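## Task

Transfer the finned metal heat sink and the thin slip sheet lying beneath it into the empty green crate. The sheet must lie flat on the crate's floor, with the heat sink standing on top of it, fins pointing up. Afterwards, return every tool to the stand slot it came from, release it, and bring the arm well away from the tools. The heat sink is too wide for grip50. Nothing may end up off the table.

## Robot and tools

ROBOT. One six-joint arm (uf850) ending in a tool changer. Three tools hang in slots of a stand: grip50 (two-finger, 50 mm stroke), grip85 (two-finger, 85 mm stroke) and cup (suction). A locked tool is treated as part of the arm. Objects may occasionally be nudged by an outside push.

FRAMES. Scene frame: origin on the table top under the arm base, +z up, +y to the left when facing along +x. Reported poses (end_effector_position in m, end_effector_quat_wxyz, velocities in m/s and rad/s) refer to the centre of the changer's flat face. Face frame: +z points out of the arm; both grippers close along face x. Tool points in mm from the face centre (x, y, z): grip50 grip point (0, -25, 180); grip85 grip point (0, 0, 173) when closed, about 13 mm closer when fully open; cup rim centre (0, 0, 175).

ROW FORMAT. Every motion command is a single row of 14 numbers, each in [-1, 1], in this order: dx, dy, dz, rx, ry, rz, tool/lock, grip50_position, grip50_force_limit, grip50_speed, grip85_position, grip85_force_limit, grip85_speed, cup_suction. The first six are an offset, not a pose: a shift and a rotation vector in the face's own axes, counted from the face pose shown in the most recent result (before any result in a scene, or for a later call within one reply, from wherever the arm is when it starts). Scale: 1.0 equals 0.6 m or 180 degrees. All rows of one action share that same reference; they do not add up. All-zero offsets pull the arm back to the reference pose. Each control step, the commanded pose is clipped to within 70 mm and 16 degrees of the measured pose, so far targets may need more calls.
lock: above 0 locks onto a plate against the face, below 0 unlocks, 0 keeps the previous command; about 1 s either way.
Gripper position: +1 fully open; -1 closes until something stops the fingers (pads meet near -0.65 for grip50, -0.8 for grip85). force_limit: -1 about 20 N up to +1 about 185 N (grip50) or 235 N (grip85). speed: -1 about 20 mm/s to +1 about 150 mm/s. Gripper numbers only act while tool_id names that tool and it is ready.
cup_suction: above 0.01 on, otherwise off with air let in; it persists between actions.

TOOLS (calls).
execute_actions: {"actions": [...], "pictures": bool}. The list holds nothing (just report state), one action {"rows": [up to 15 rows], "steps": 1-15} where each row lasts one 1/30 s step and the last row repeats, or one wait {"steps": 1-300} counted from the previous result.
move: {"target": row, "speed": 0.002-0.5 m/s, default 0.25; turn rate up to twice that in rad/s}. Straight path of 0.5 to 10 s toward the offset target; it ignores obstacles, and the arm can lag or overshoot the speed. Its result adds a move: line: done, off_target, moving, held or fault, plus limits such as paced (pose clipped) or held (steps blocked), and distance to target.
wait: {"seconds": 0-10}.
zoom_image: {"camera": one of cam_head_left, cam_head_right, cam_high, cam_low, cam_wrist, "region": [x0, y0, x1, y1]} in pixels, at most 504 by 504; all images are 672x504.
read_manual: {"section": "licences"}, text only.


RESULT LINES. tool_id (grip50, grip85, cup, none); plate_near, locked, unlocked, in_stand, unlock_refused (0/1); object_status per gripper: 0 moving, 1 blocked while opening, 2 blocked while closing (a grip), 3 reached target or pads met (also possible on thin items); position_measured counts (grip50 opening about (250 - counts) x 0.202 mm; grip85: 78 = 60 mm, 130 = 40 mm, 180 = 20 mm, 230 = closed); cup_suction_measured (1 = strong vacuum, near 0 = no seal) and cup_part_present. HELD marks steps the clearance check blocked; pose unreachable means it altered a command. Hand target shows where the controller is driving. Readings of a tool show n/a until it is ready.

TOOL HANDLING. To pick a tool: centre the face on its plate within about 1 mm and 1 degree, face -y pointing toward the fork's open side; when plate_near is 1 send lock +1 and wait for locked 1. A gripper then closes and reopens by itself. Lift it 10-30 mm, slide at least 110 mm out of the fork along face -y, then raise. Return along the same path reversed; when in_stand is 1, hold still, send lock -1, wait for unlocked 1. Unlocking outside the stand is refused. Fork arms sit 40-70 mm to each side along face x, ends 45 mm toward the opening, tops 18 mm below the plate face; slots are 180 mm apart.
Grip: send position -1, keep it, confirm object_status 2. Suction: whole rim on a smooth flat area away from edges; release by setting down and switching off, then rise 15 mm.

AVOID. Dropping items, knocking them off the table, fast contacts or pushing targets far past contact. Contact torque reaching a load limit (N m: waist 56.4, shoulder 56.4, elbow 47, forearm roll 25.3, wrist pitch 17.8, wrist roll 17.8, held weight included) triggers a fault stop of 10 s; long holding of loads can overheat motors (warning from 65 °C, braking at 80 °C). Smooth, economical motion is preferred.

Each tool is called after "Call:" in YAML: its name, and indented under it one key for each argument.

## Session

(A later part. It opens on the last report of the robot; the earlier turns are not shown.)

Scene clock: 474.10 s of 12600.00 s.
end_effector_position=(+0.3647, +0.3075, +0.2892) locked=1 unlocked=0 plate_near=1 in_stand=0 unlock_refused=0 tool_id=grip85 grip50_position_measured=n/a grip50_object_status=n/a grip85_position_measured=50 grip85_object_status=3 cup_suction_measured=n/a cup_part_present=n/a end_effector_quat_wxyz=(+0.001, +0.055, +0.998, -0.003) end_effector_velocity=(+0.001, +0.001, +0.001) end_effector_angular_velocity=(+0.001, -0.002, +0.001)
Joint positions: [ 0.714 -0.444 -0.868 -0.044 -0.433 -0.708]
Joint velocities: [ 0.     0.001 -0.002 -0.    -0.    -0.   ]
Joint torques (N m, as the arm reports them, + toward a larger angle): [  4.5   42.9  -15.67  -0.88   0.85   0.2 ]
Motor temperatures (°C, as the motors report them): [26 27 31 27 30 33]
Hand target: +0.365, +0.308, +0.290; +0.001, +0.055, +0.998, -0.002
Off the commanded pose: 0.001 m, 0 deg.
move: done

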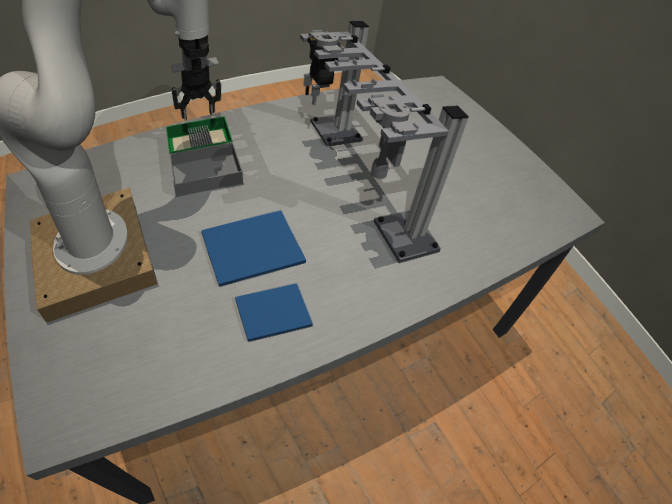

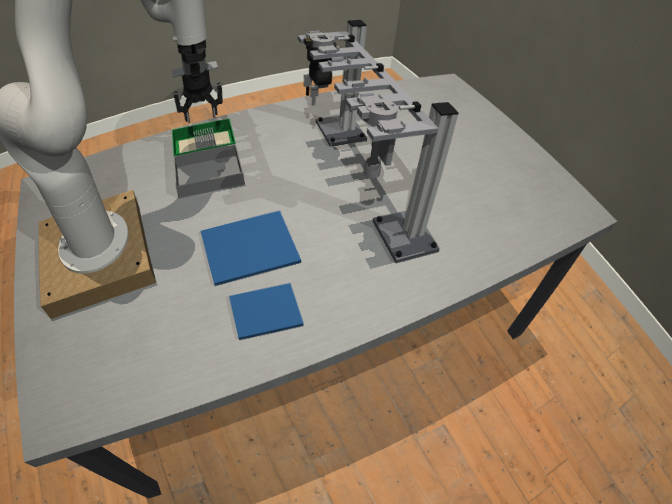

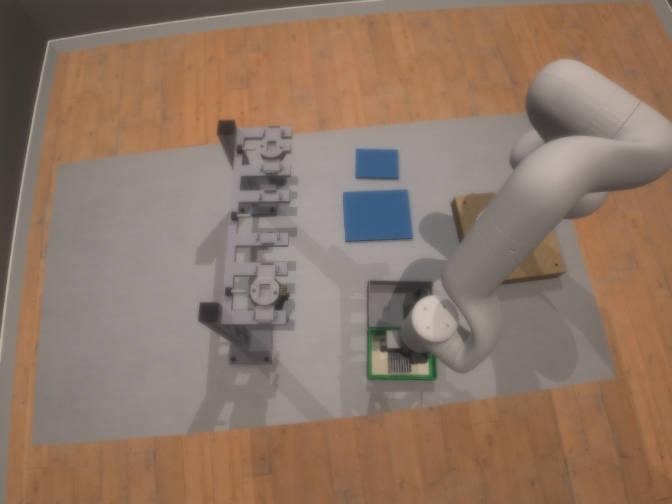

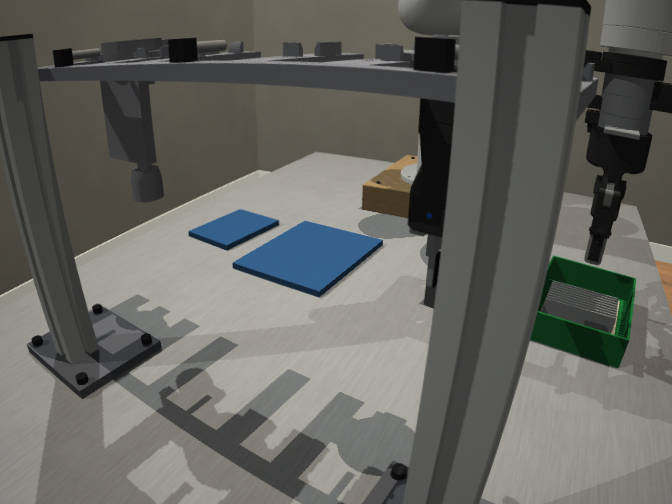

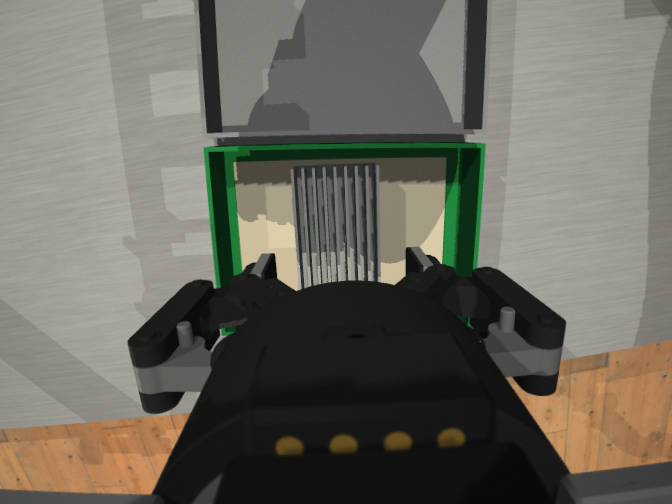

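Call:
move:
  target: [-0.330,-0.458,-0.151,0,0,0.4997,0,0,0,0,1,0,0,0]
  speed: 0.3

Scene clock: 483.77 s of 12600.00 s.
end_effector_position=(+0.5318, +0.0144, +0.3810) locked=1 unlocked=0 plate_near=1 in_stand=0 unlock_refused=0 tool_id=grip85 grip50_position_measured=n/a grip50_object_status=n/a grip85_position_measured=3 grip85_object_status=3 cup_suction_measured=n/a cup_part_present=n/a end_effector_quat_wxyz=(+0.000, +0.744, +0.668, -0.000) end_effector_velocity=(+0.000, -0.000, +0.000) end_effector_angular_velocity=(-0.001, -0.001, -0.001)
Joint positions: [ 0.042 -0.386 -1.061 -0.024 -0.672  0.167]
Joint velocities: [-0.     0.    -0.001 -0.001 -0.     0.001]
Joint torques (N m, as the arm reports them, + toward a larger angle): [  2.68  44.77 -19.28  -1.     0.66   0.11]
Motor temperatures (°C, as the motors report them): [26 27 31 27 30 33]
Hand target: +0.532, +0.014, +0.381; +0.000, +0.744, +0.668, -0.000
Off the commanded pose: 0.002 m, 0 deg.
move: done

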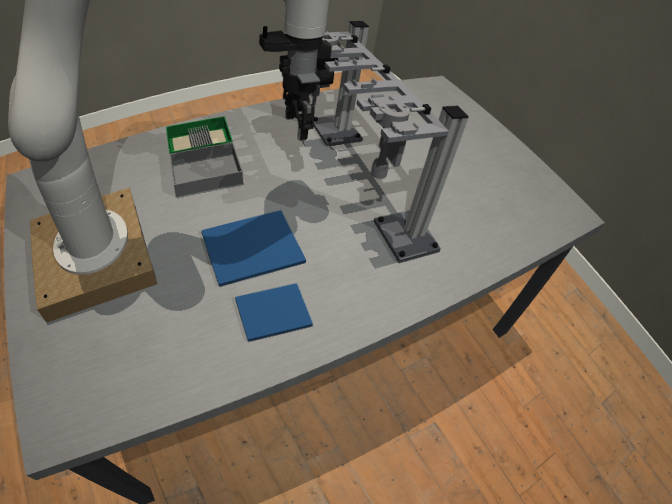

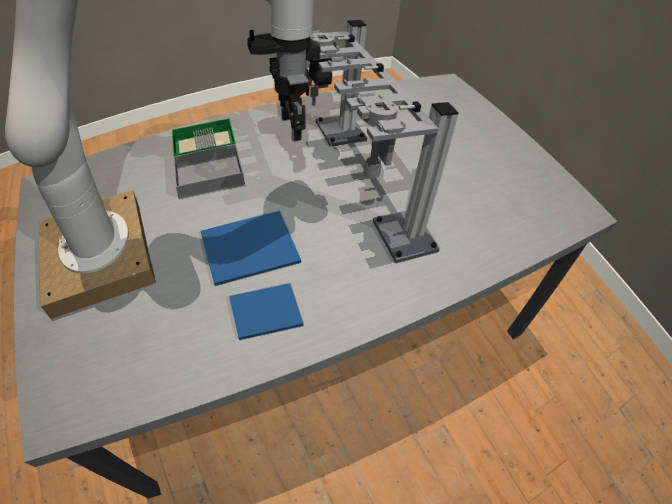

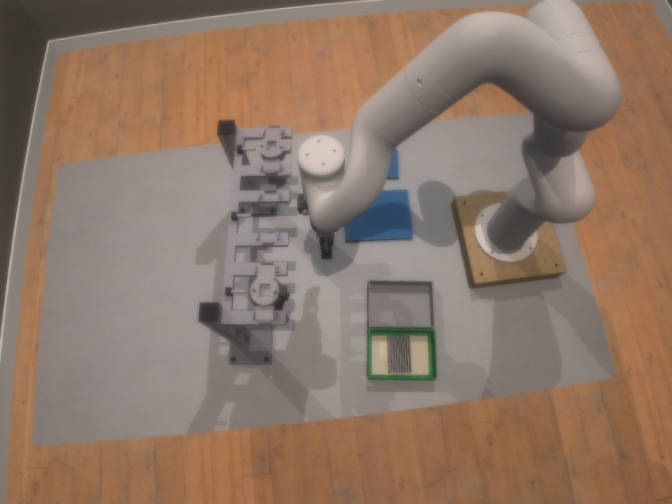

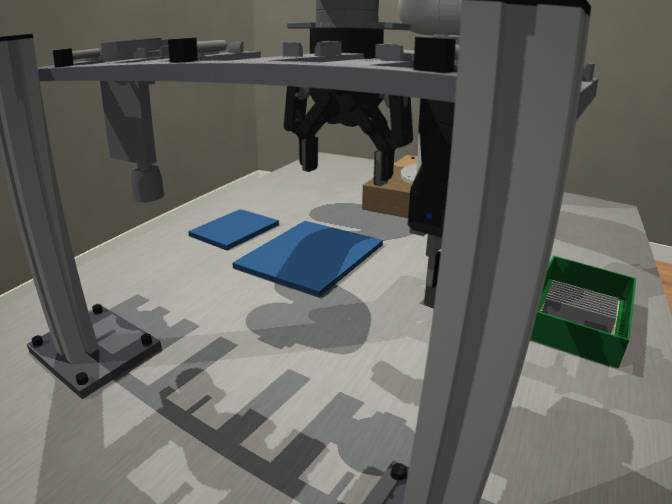

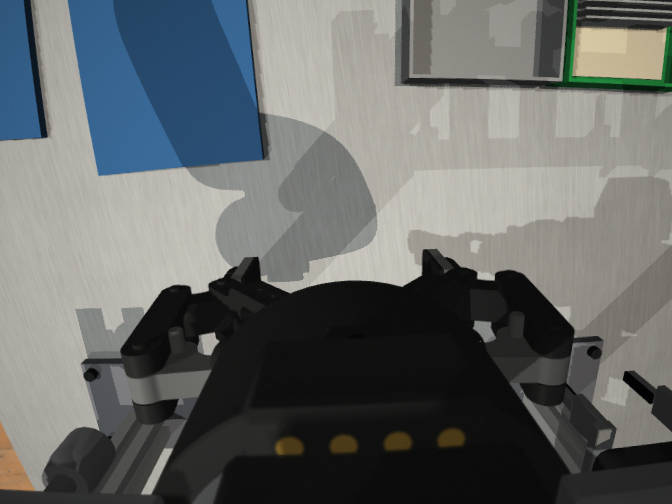

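Call:
move:
  target: [-0.003,0.2182,0.002,0,0,0,0,0,0,0,1,0,0,0]
  speed: 0.12

Scene clock: 493.27 s of 12600.00 s.
end_effector_position=(+0.6617, -0.0009, +0.3802) locked=1 unlocked=0 plate_near=1 in_stand=0 unlock_refused=0 tool_id=grip85 grip50_position_measured=n/a grip50_object_status=n/a grip85_position_measured=3 grip85_object_status=3 cup_suction_measured=n/a cup_part_present=n/a end_effector_quat_wxyz=(-0.000, +0.744, +0.668, -0.000) end_effector_velocity=(+0.001, -0.000, +0.001) end_effector_angular_velocity=(-0.000, -0.002, -0.000)
Joint positions: [ 0.01  -0.681 -1.503 -0.02  -0.818  0.131]
Joint velocities: [-0.     0.    -0.002 -0.    -0.    -0.   ]
Joint torques (N m, as the arm reports them, + toward a larger angle): [  5.07  55.16 -18.92  -1.07   0.71   0.08]
Motor temperatures (°C, as the motors report them): [26 27 31 27 30 33]
Hand target: +0.662, -0.001, +0.380; +0.000, +0.744, +0.668, -0.000
Off the commanded pose: 0.001 m, 0 deg.
move: done

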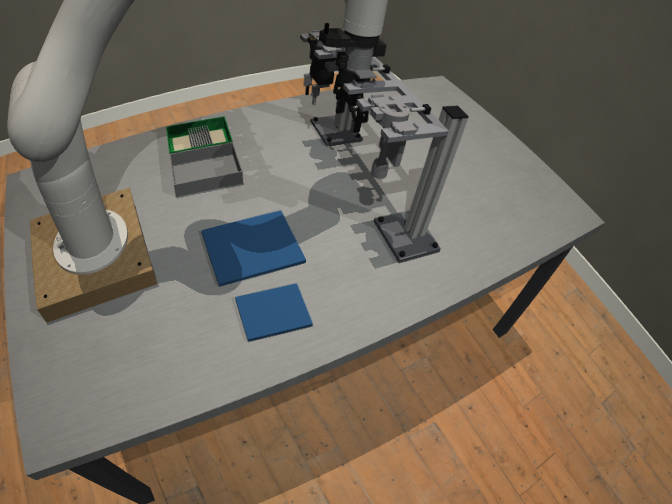

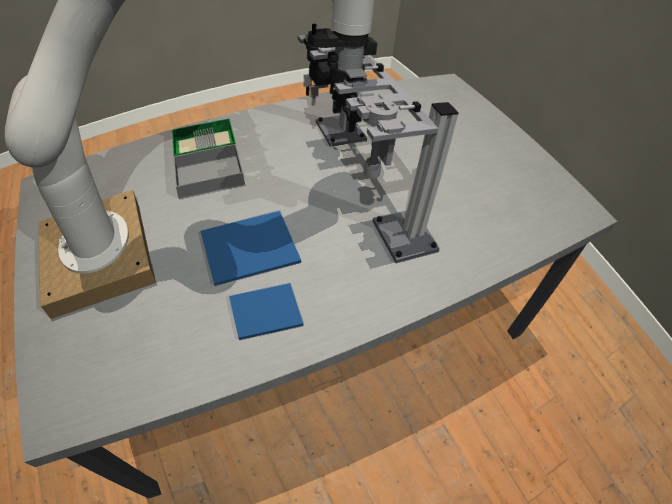

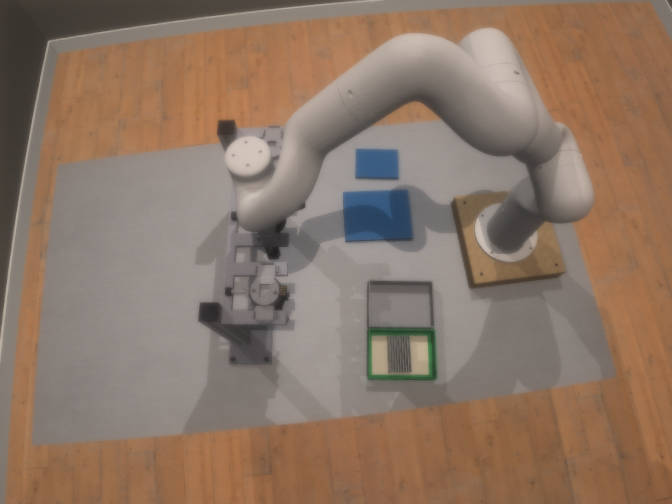

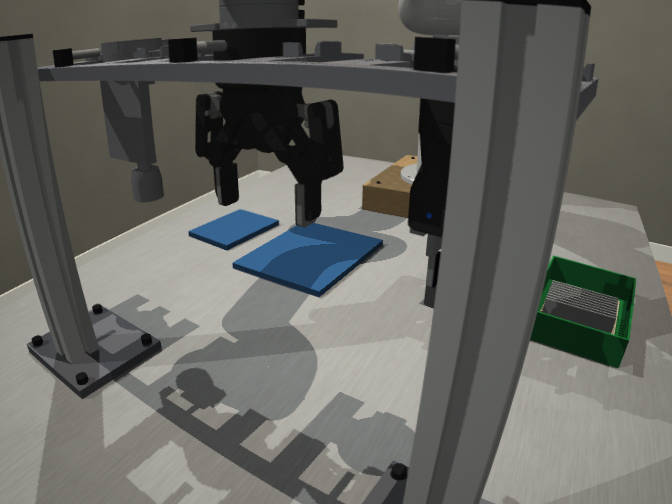

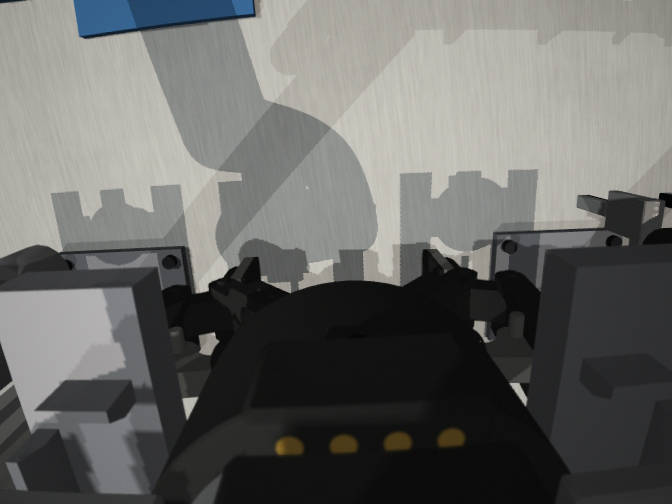

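Call:
move:
  target: [-0.001,0,0.037,0,0,0,0,0,0,0,1,0,0,0]
  speed: 0.03

Scene clock: 499.00 s of 12600.00 s.
end_effector_position=(+0.6620, -0.0013, +0.3592) locked=1 unlocked=0 plate_near=1 in_stand=1 unlock_refused=0 tool_id=grip85 grip50_position_measured=n/a grip50_object_status=n/a grip85_position_measured=3 grip85_object_status=3 cup_suction_measured=n/a cup_part_present=n/a end_effector_quat_wxyz=(+0.000, +0.744, +0.668, +0.000) end_effector_velocity=(-0.000, -0.000, -0.001) end_effector_angular_velocity=(-0.000, +0.000, +0.001)
Joint positions: [ 0.009 -0.705 -1.489 -0.021 -0.78   0.13 ]
Joint velocities: [-0.    -0.     0.001 -0.     0.001 -0.001]
Joint torques (N m, as the arm reports them, + toward a larger angle): [ -3.12  47.26 -14.95  -1.87   1.42   0.33]
Motor temperatures (°C, as the motors report them): [26 27 31 27 30 33]
Hand target: +0.662, -0.002, +0.358; -0.000, +0.744, +0.668, -0.000
Off the commanded pose: 0.001 m, 0 deg.
move: done

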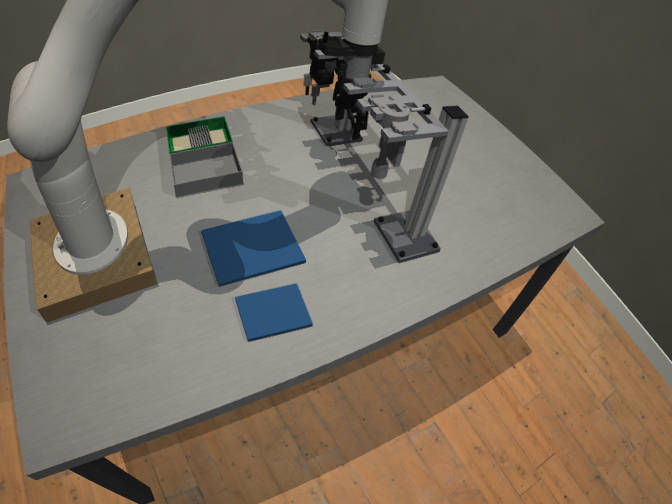

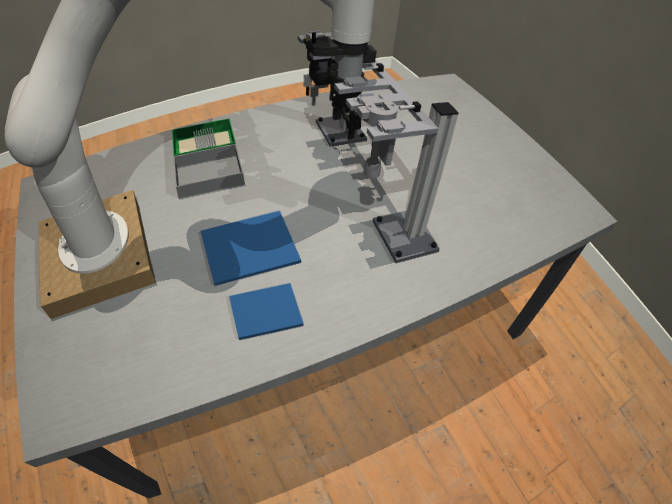

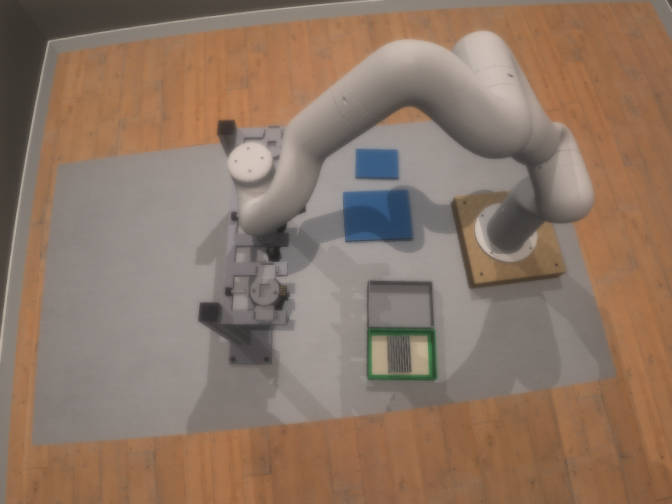

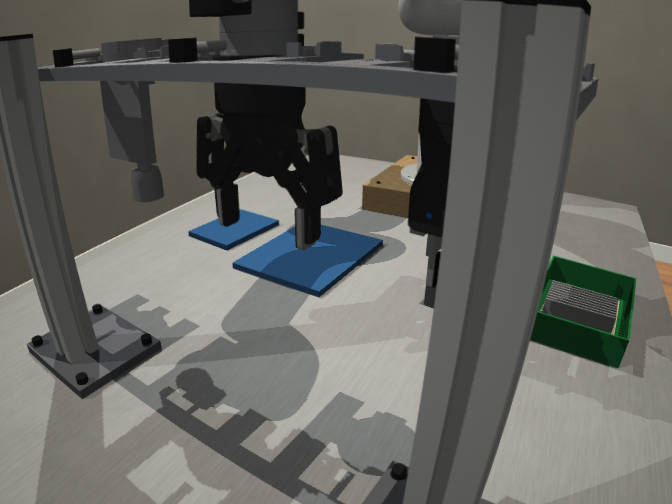

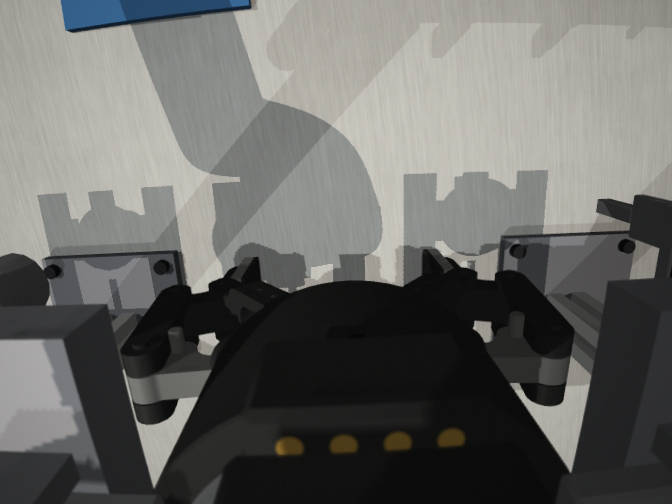

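Call:
execute_actions:
  actions:
    - {"rows":[[0,0,0,0,0,0,-1,0,0,0,1,0,0,0]],"steps":15}
  pictures: false

Call:
execute_actions:
  actions:
    - {"steps":25}
  pictures: false

Scene clock: 504.50 s of 12600.00 s.
end_effector_position=(+0.6619, -0.0015, +0.3588) locked=0 unlocked=0 plate_near=1 in_stand=1 unlock_refused=0 tool_id=none grip50_position_measured=n/a grip50_object_status=n/a grip85_position_measured=n/a grip85_object_status=n/a cup_suction_measured=n/a cup_part_present=n/a end_effector_quat_wxyz=(+0.000, +0.744, +0.668, -0.000) end_effector_velocity=(+0.000, -0.000, -0.000) end_effector_angular_velocity=(+0.000, +0.000, +0.001)
Joint positions: [ 0.009 -0.705 -1.489 -0.021 -0.779  0.131]
Joint velocities: [-0.    -0.    -0.     0.001 -0.    -0.002]
Joint torques (N m, as the arm reports them, + toward a larger angle): [-11.47  37.5   -9.57  -2.83   1.5   -0.45]
Motor temperatures (°C, as the motors report them): [26 27 31 27 30 33]
Hand target: +0.662, -0.001, +0.359; +0.000, +0.744, +0.668, +0.000
Off the commanded pose: 0.000 m, 0 deg.
Steps of this call (steps 1 to 150: nothing new was sent; steps 151 to 165: all 15 steps of this action). Readings (end_effector_position | what the end effector reports):
151: (+0.6617, -0.0016, +0.3586) | locked=1 unlocked=0 plate_near=1 in_stand=1 unlock_refused=0 tool_id=grip85 grip50_position_measured=n/a grip50_object_status=n/a grip85_position_measured=3 grip85_object_status=3 cup_suction_measured=n/a cup_part_present=n/a
152: (+0.6618, -0.0015, +0.3587) | locked=1 unlocked=0 plate_near=1 in_stand=1 unlock_refused=0 tool_id=grip85 grip50_position_measured=n/a grip50_object_status=n/a grip85_position_measured=3 grip85_object_status=3 cup_suction_measured=n/a cup_part_present=n/a
154: (+0.6618, -0.0015, +0.3587) | locked=1 unlocked=0 plate_near=1 in_stand=1 unlock_refused=0 tool_id=grip85 grip50_position_measured=n/a grip50_object_status=n/a grip85_position_measured=3 grip85_object_status=3 cup_suction_measured=n/a cup_part_present=n/a
158: (+0.6618, -0.0015, +0.3588) | locked=0 unlocked=0 plate_near=1 in_stand=1 unlock_refused=0 tool_id=none grip50_position_measured=n/a grip50_object_status=n/a grip85_position_measured=n/a grip85_object_status=n/a cup_suction_measured=n/a cup_part_present=n/a
165: the state above

Scene clock: 505.33 s of 12600.00 s.
end_effector_position=(+0.6619, -0.0014, +0.3590) locked=0 unlocked=1 plate_near=1 in_stand=1 unlock_refused=0 tool_id=none grip50_position_measured=n/a grip50_object_status=n/a grip85_position_measured=n/a grip85_object_status=n/a cup_suction_measured=n/a cup_part_present=n/a end_effector_quat_wxyz=(+0.000, +0.744, +0.668, +0.000) end_effector_velocity=(+0.000, -0.000, +0.000) end_effector_angular_velocity=(+0.000, -0.001, -0.001)
Joint positions: [ 0.009 -0.705 -1.489 -0.021 -0.779  0.13 ]
Joint velocities: [-0.     0.    -0.     0.     0.001  0.   ]
Joint torques (N m, as the arm reports them, + toward a larger angle): [ -7.28  42.33 -11.15  -1.9    1.45  -0.39]
Motor temperatures (°C, as the motors report them): [26 27 31 27 30 33]
Hand target: +0.662, -0.001, +0.359; +0.000, +0.744, +0.668, +0.000
Off the commanded pose: 0.000 m, 0 deg.
Steps of this call (steps 1 to 25: nothing new was sent). Readings (end_effector_position | what the end effector reports):
1: (+0.6619, -0.0015, +0.3588) | locked=0 unlocked=0 plate_near=1 in_stand=1 unlock_refused=0 tool_id=none grip50_position_measured=n/a grip50_object_status=n/a grip85_position_measured=n/a grip85_object_status=n/a cup_suction_measured=n/a cup_part_present=n/a
2: (+0.6619, -0.0015, +0.3588) | locked=0 unlocked=0 plate_near=1 in_stand=1 unlock_refused=0 tool_id=none grip50_position_measured=n/a grip50_object_status=n/a grip85_position_measured=n/a grip85_object_status=n/a cup_suction_measured=n/a cup_part_present=n/a
4: (+0.6619, -0.0015, +0.3589) | locked=0 unlocked=0 plate_near=1 in_stand=1 unlock_refused=0 tool_id=none grip50_position_measured=n/a grip50_object_status=n/a grip85_position_measured=n/a grip85_object_status=n/a cup_suction_measured=n/a cup_part_present=n/a
8: (+0.6619, -0.0015, +0.3589) | locked=0 unlocked=0 plate_near=1 in_stand=1 unlock_refused=0 tool_id=none grip50_position_measured=n/a grip50_object_status=n/a grip85_position_measured=n/a grip85_object_status=n/a cup_suction_measured=n/a cup_part_present=n/a
25: the state above

Call:
move:
  target: [0,0,-0.08,0,0,0,0,0,0,0,0,0,0,0]
  speed: 0.08

Call:
move:
  target: [0,-0.45,-0.05,0,0,0,0,0,0,0,0,0,0,0]
  speed: 0.25

Scene clock: 511.17 s of 12600.00 s.
end_effector_position=(+0.6617, -0.0013, +0.4067) locked=0 unlocked=1 plate_near=0 in_stand=0 unlock_refused=0 tool_id=none grip50_position_measured=n/a grip50_object_status=n/a grip85_position_measured=n/a grip85_object_status=n/a cup_suction_measured=n/a cup_part_present=n/a end_effector_quat_wxyz=(+0.000, +0.744, +0.668, -0.000) end_effector_velocity=(-0.000, -0.000, -0.001) end_effector_angular_velocity=(-0.000, +0.002, -0.000)
Joint positions: [ 0.01  -0.654 -1.523 -0.019 -0.865  0.129]
Joint velocities: [-0.    -0.001  0.001 -0.001 -0.     0.   ]
Joint torques (N m, as the arm reports them, + toward a larger angle): [  4.82  48.13 -15.39  -0.55   0.57   0.23]
Motor temperatures (°C, as the motors report them): [26 27 31 27 30 33]
Hand target: +0.662, -0.001, +0.407; +0.000, +0.744, +0.668, +0.000
Off the commanded pose: 0.000 m, 0 deg.
move: done

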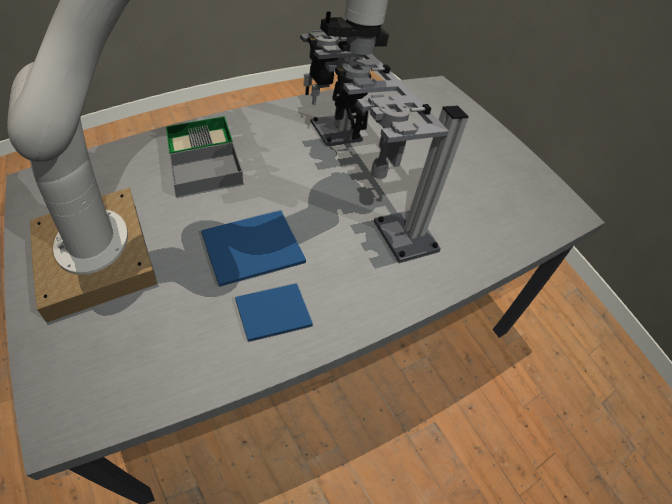

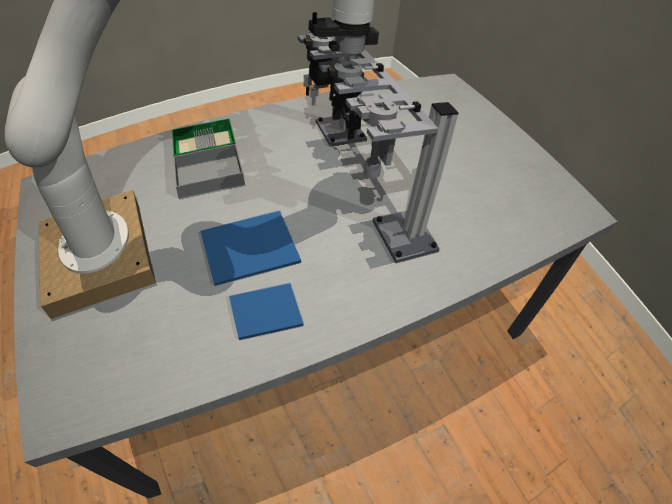

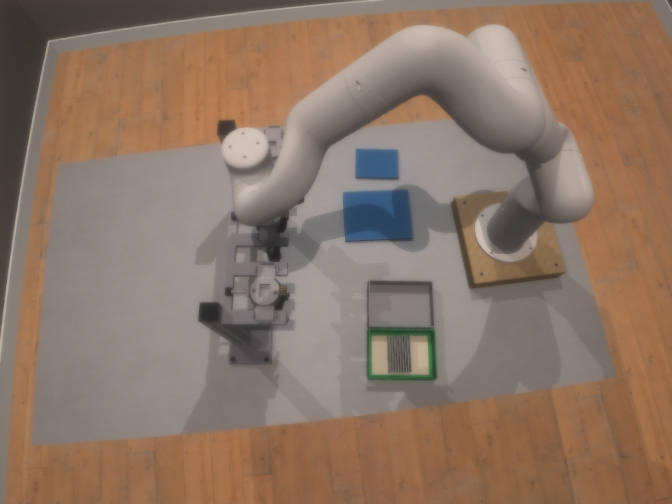

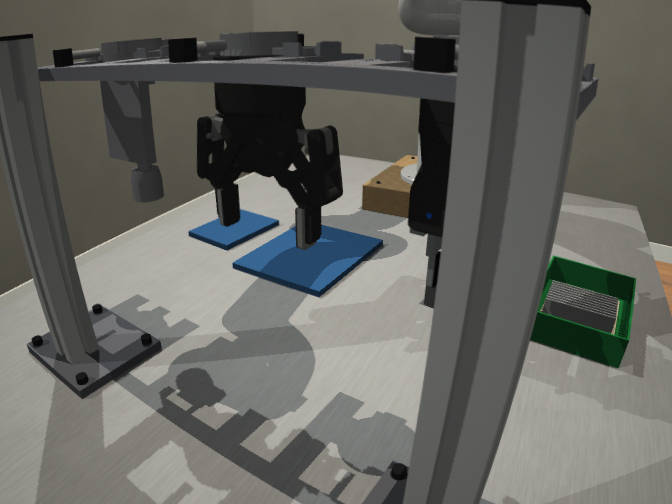

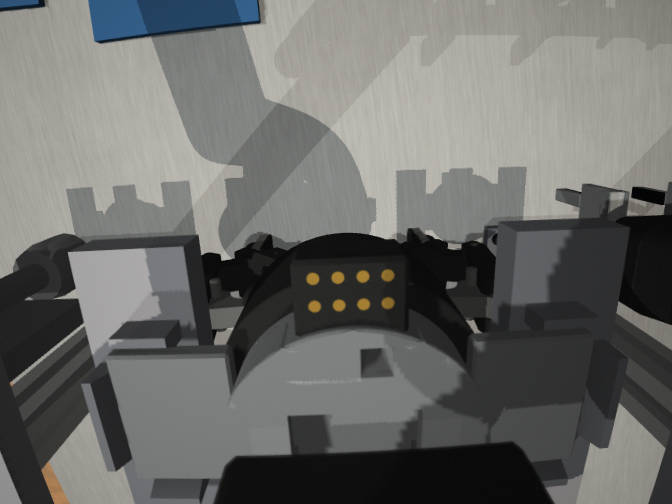

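Scene clock: 512.67 s of 12600.00 s.
end_effector_position=(+0.3933, +0.0267, +0.4356) locked=0 unlocked=1 plate_near=0 in_stand=0 unlock_refused=0 tool_id=none grip50_position_measured=n/a grip50_object_status=n/a grip85_position_measured=n/a grip85_object_status=n/a cup_suction_measured=n/a cup_part_present=n/a end_effector_quat_wxyz=(+0.000, +0.744, +0.668, -0.000) end_effector_velocity=(-0.001, +0.000, -0.000) end_effector_angular_velocity=(-0.000, +0.002, +0.000)
Joint positions: [ 0.089  0.014 -0.725 -0.023 -0.737  0.213]
Joint velocities: [ 0.001  0.002  0.003 -0.    -0.001  0.   ]
Joint torques (N m, as the arm reports them, + toward a larger angle): [  3.33  26.58 -14.56  -0.37   0.85  -0.02]
Motor temperatures (°C, as the motors report them): [26 27 31 27 30 33]
Hand target: +0.393, +0.027, +0.436; +0.000, +0.744, +0.668, -0.000
Off the commanded pose: 0.001 m, 0 deg.
move: done

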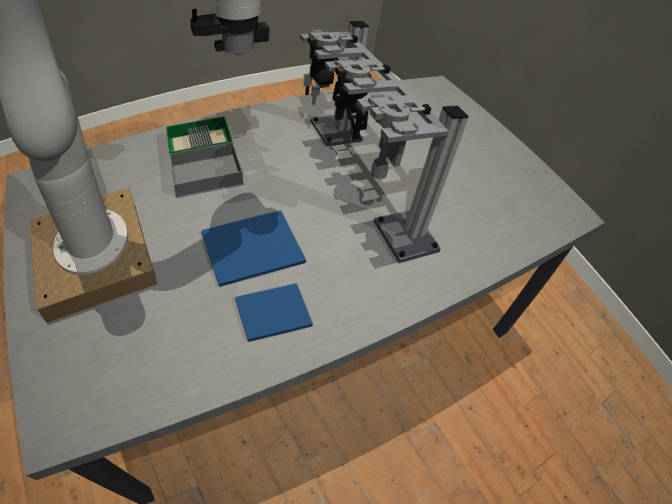

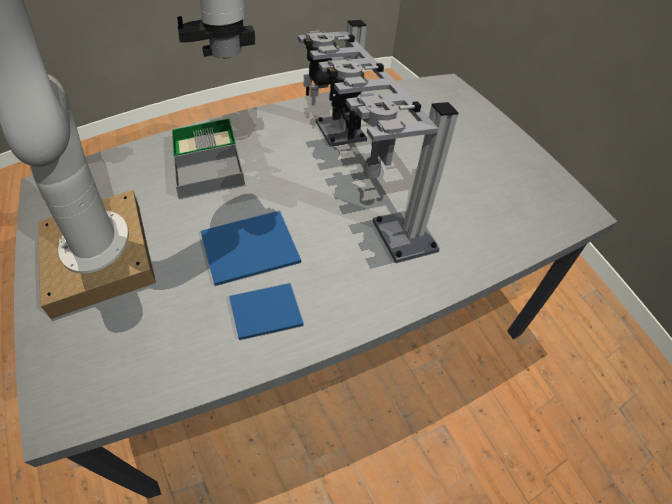

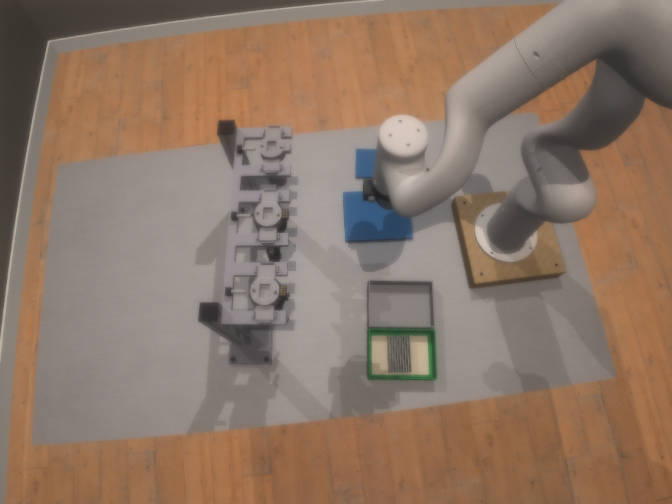

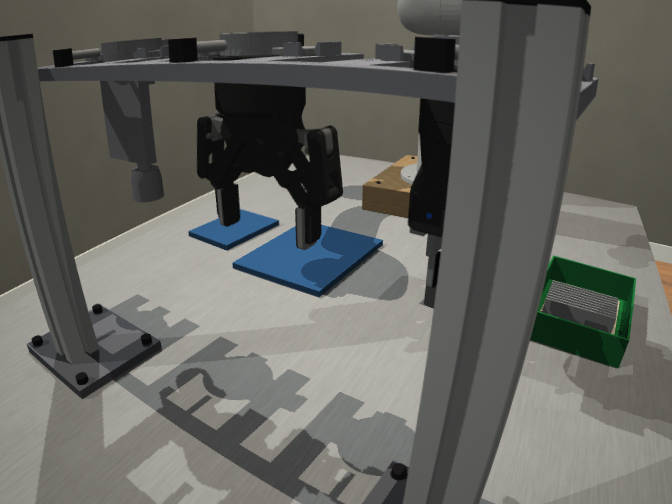

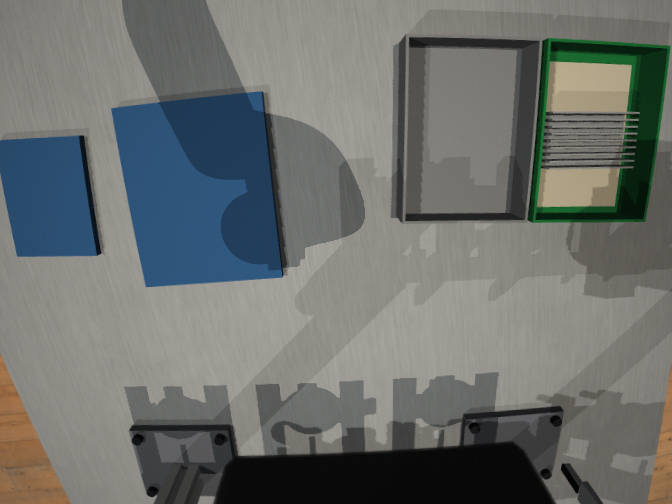

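Call:
finished_scene:
  scene: 2

The scene is finished: the task was done.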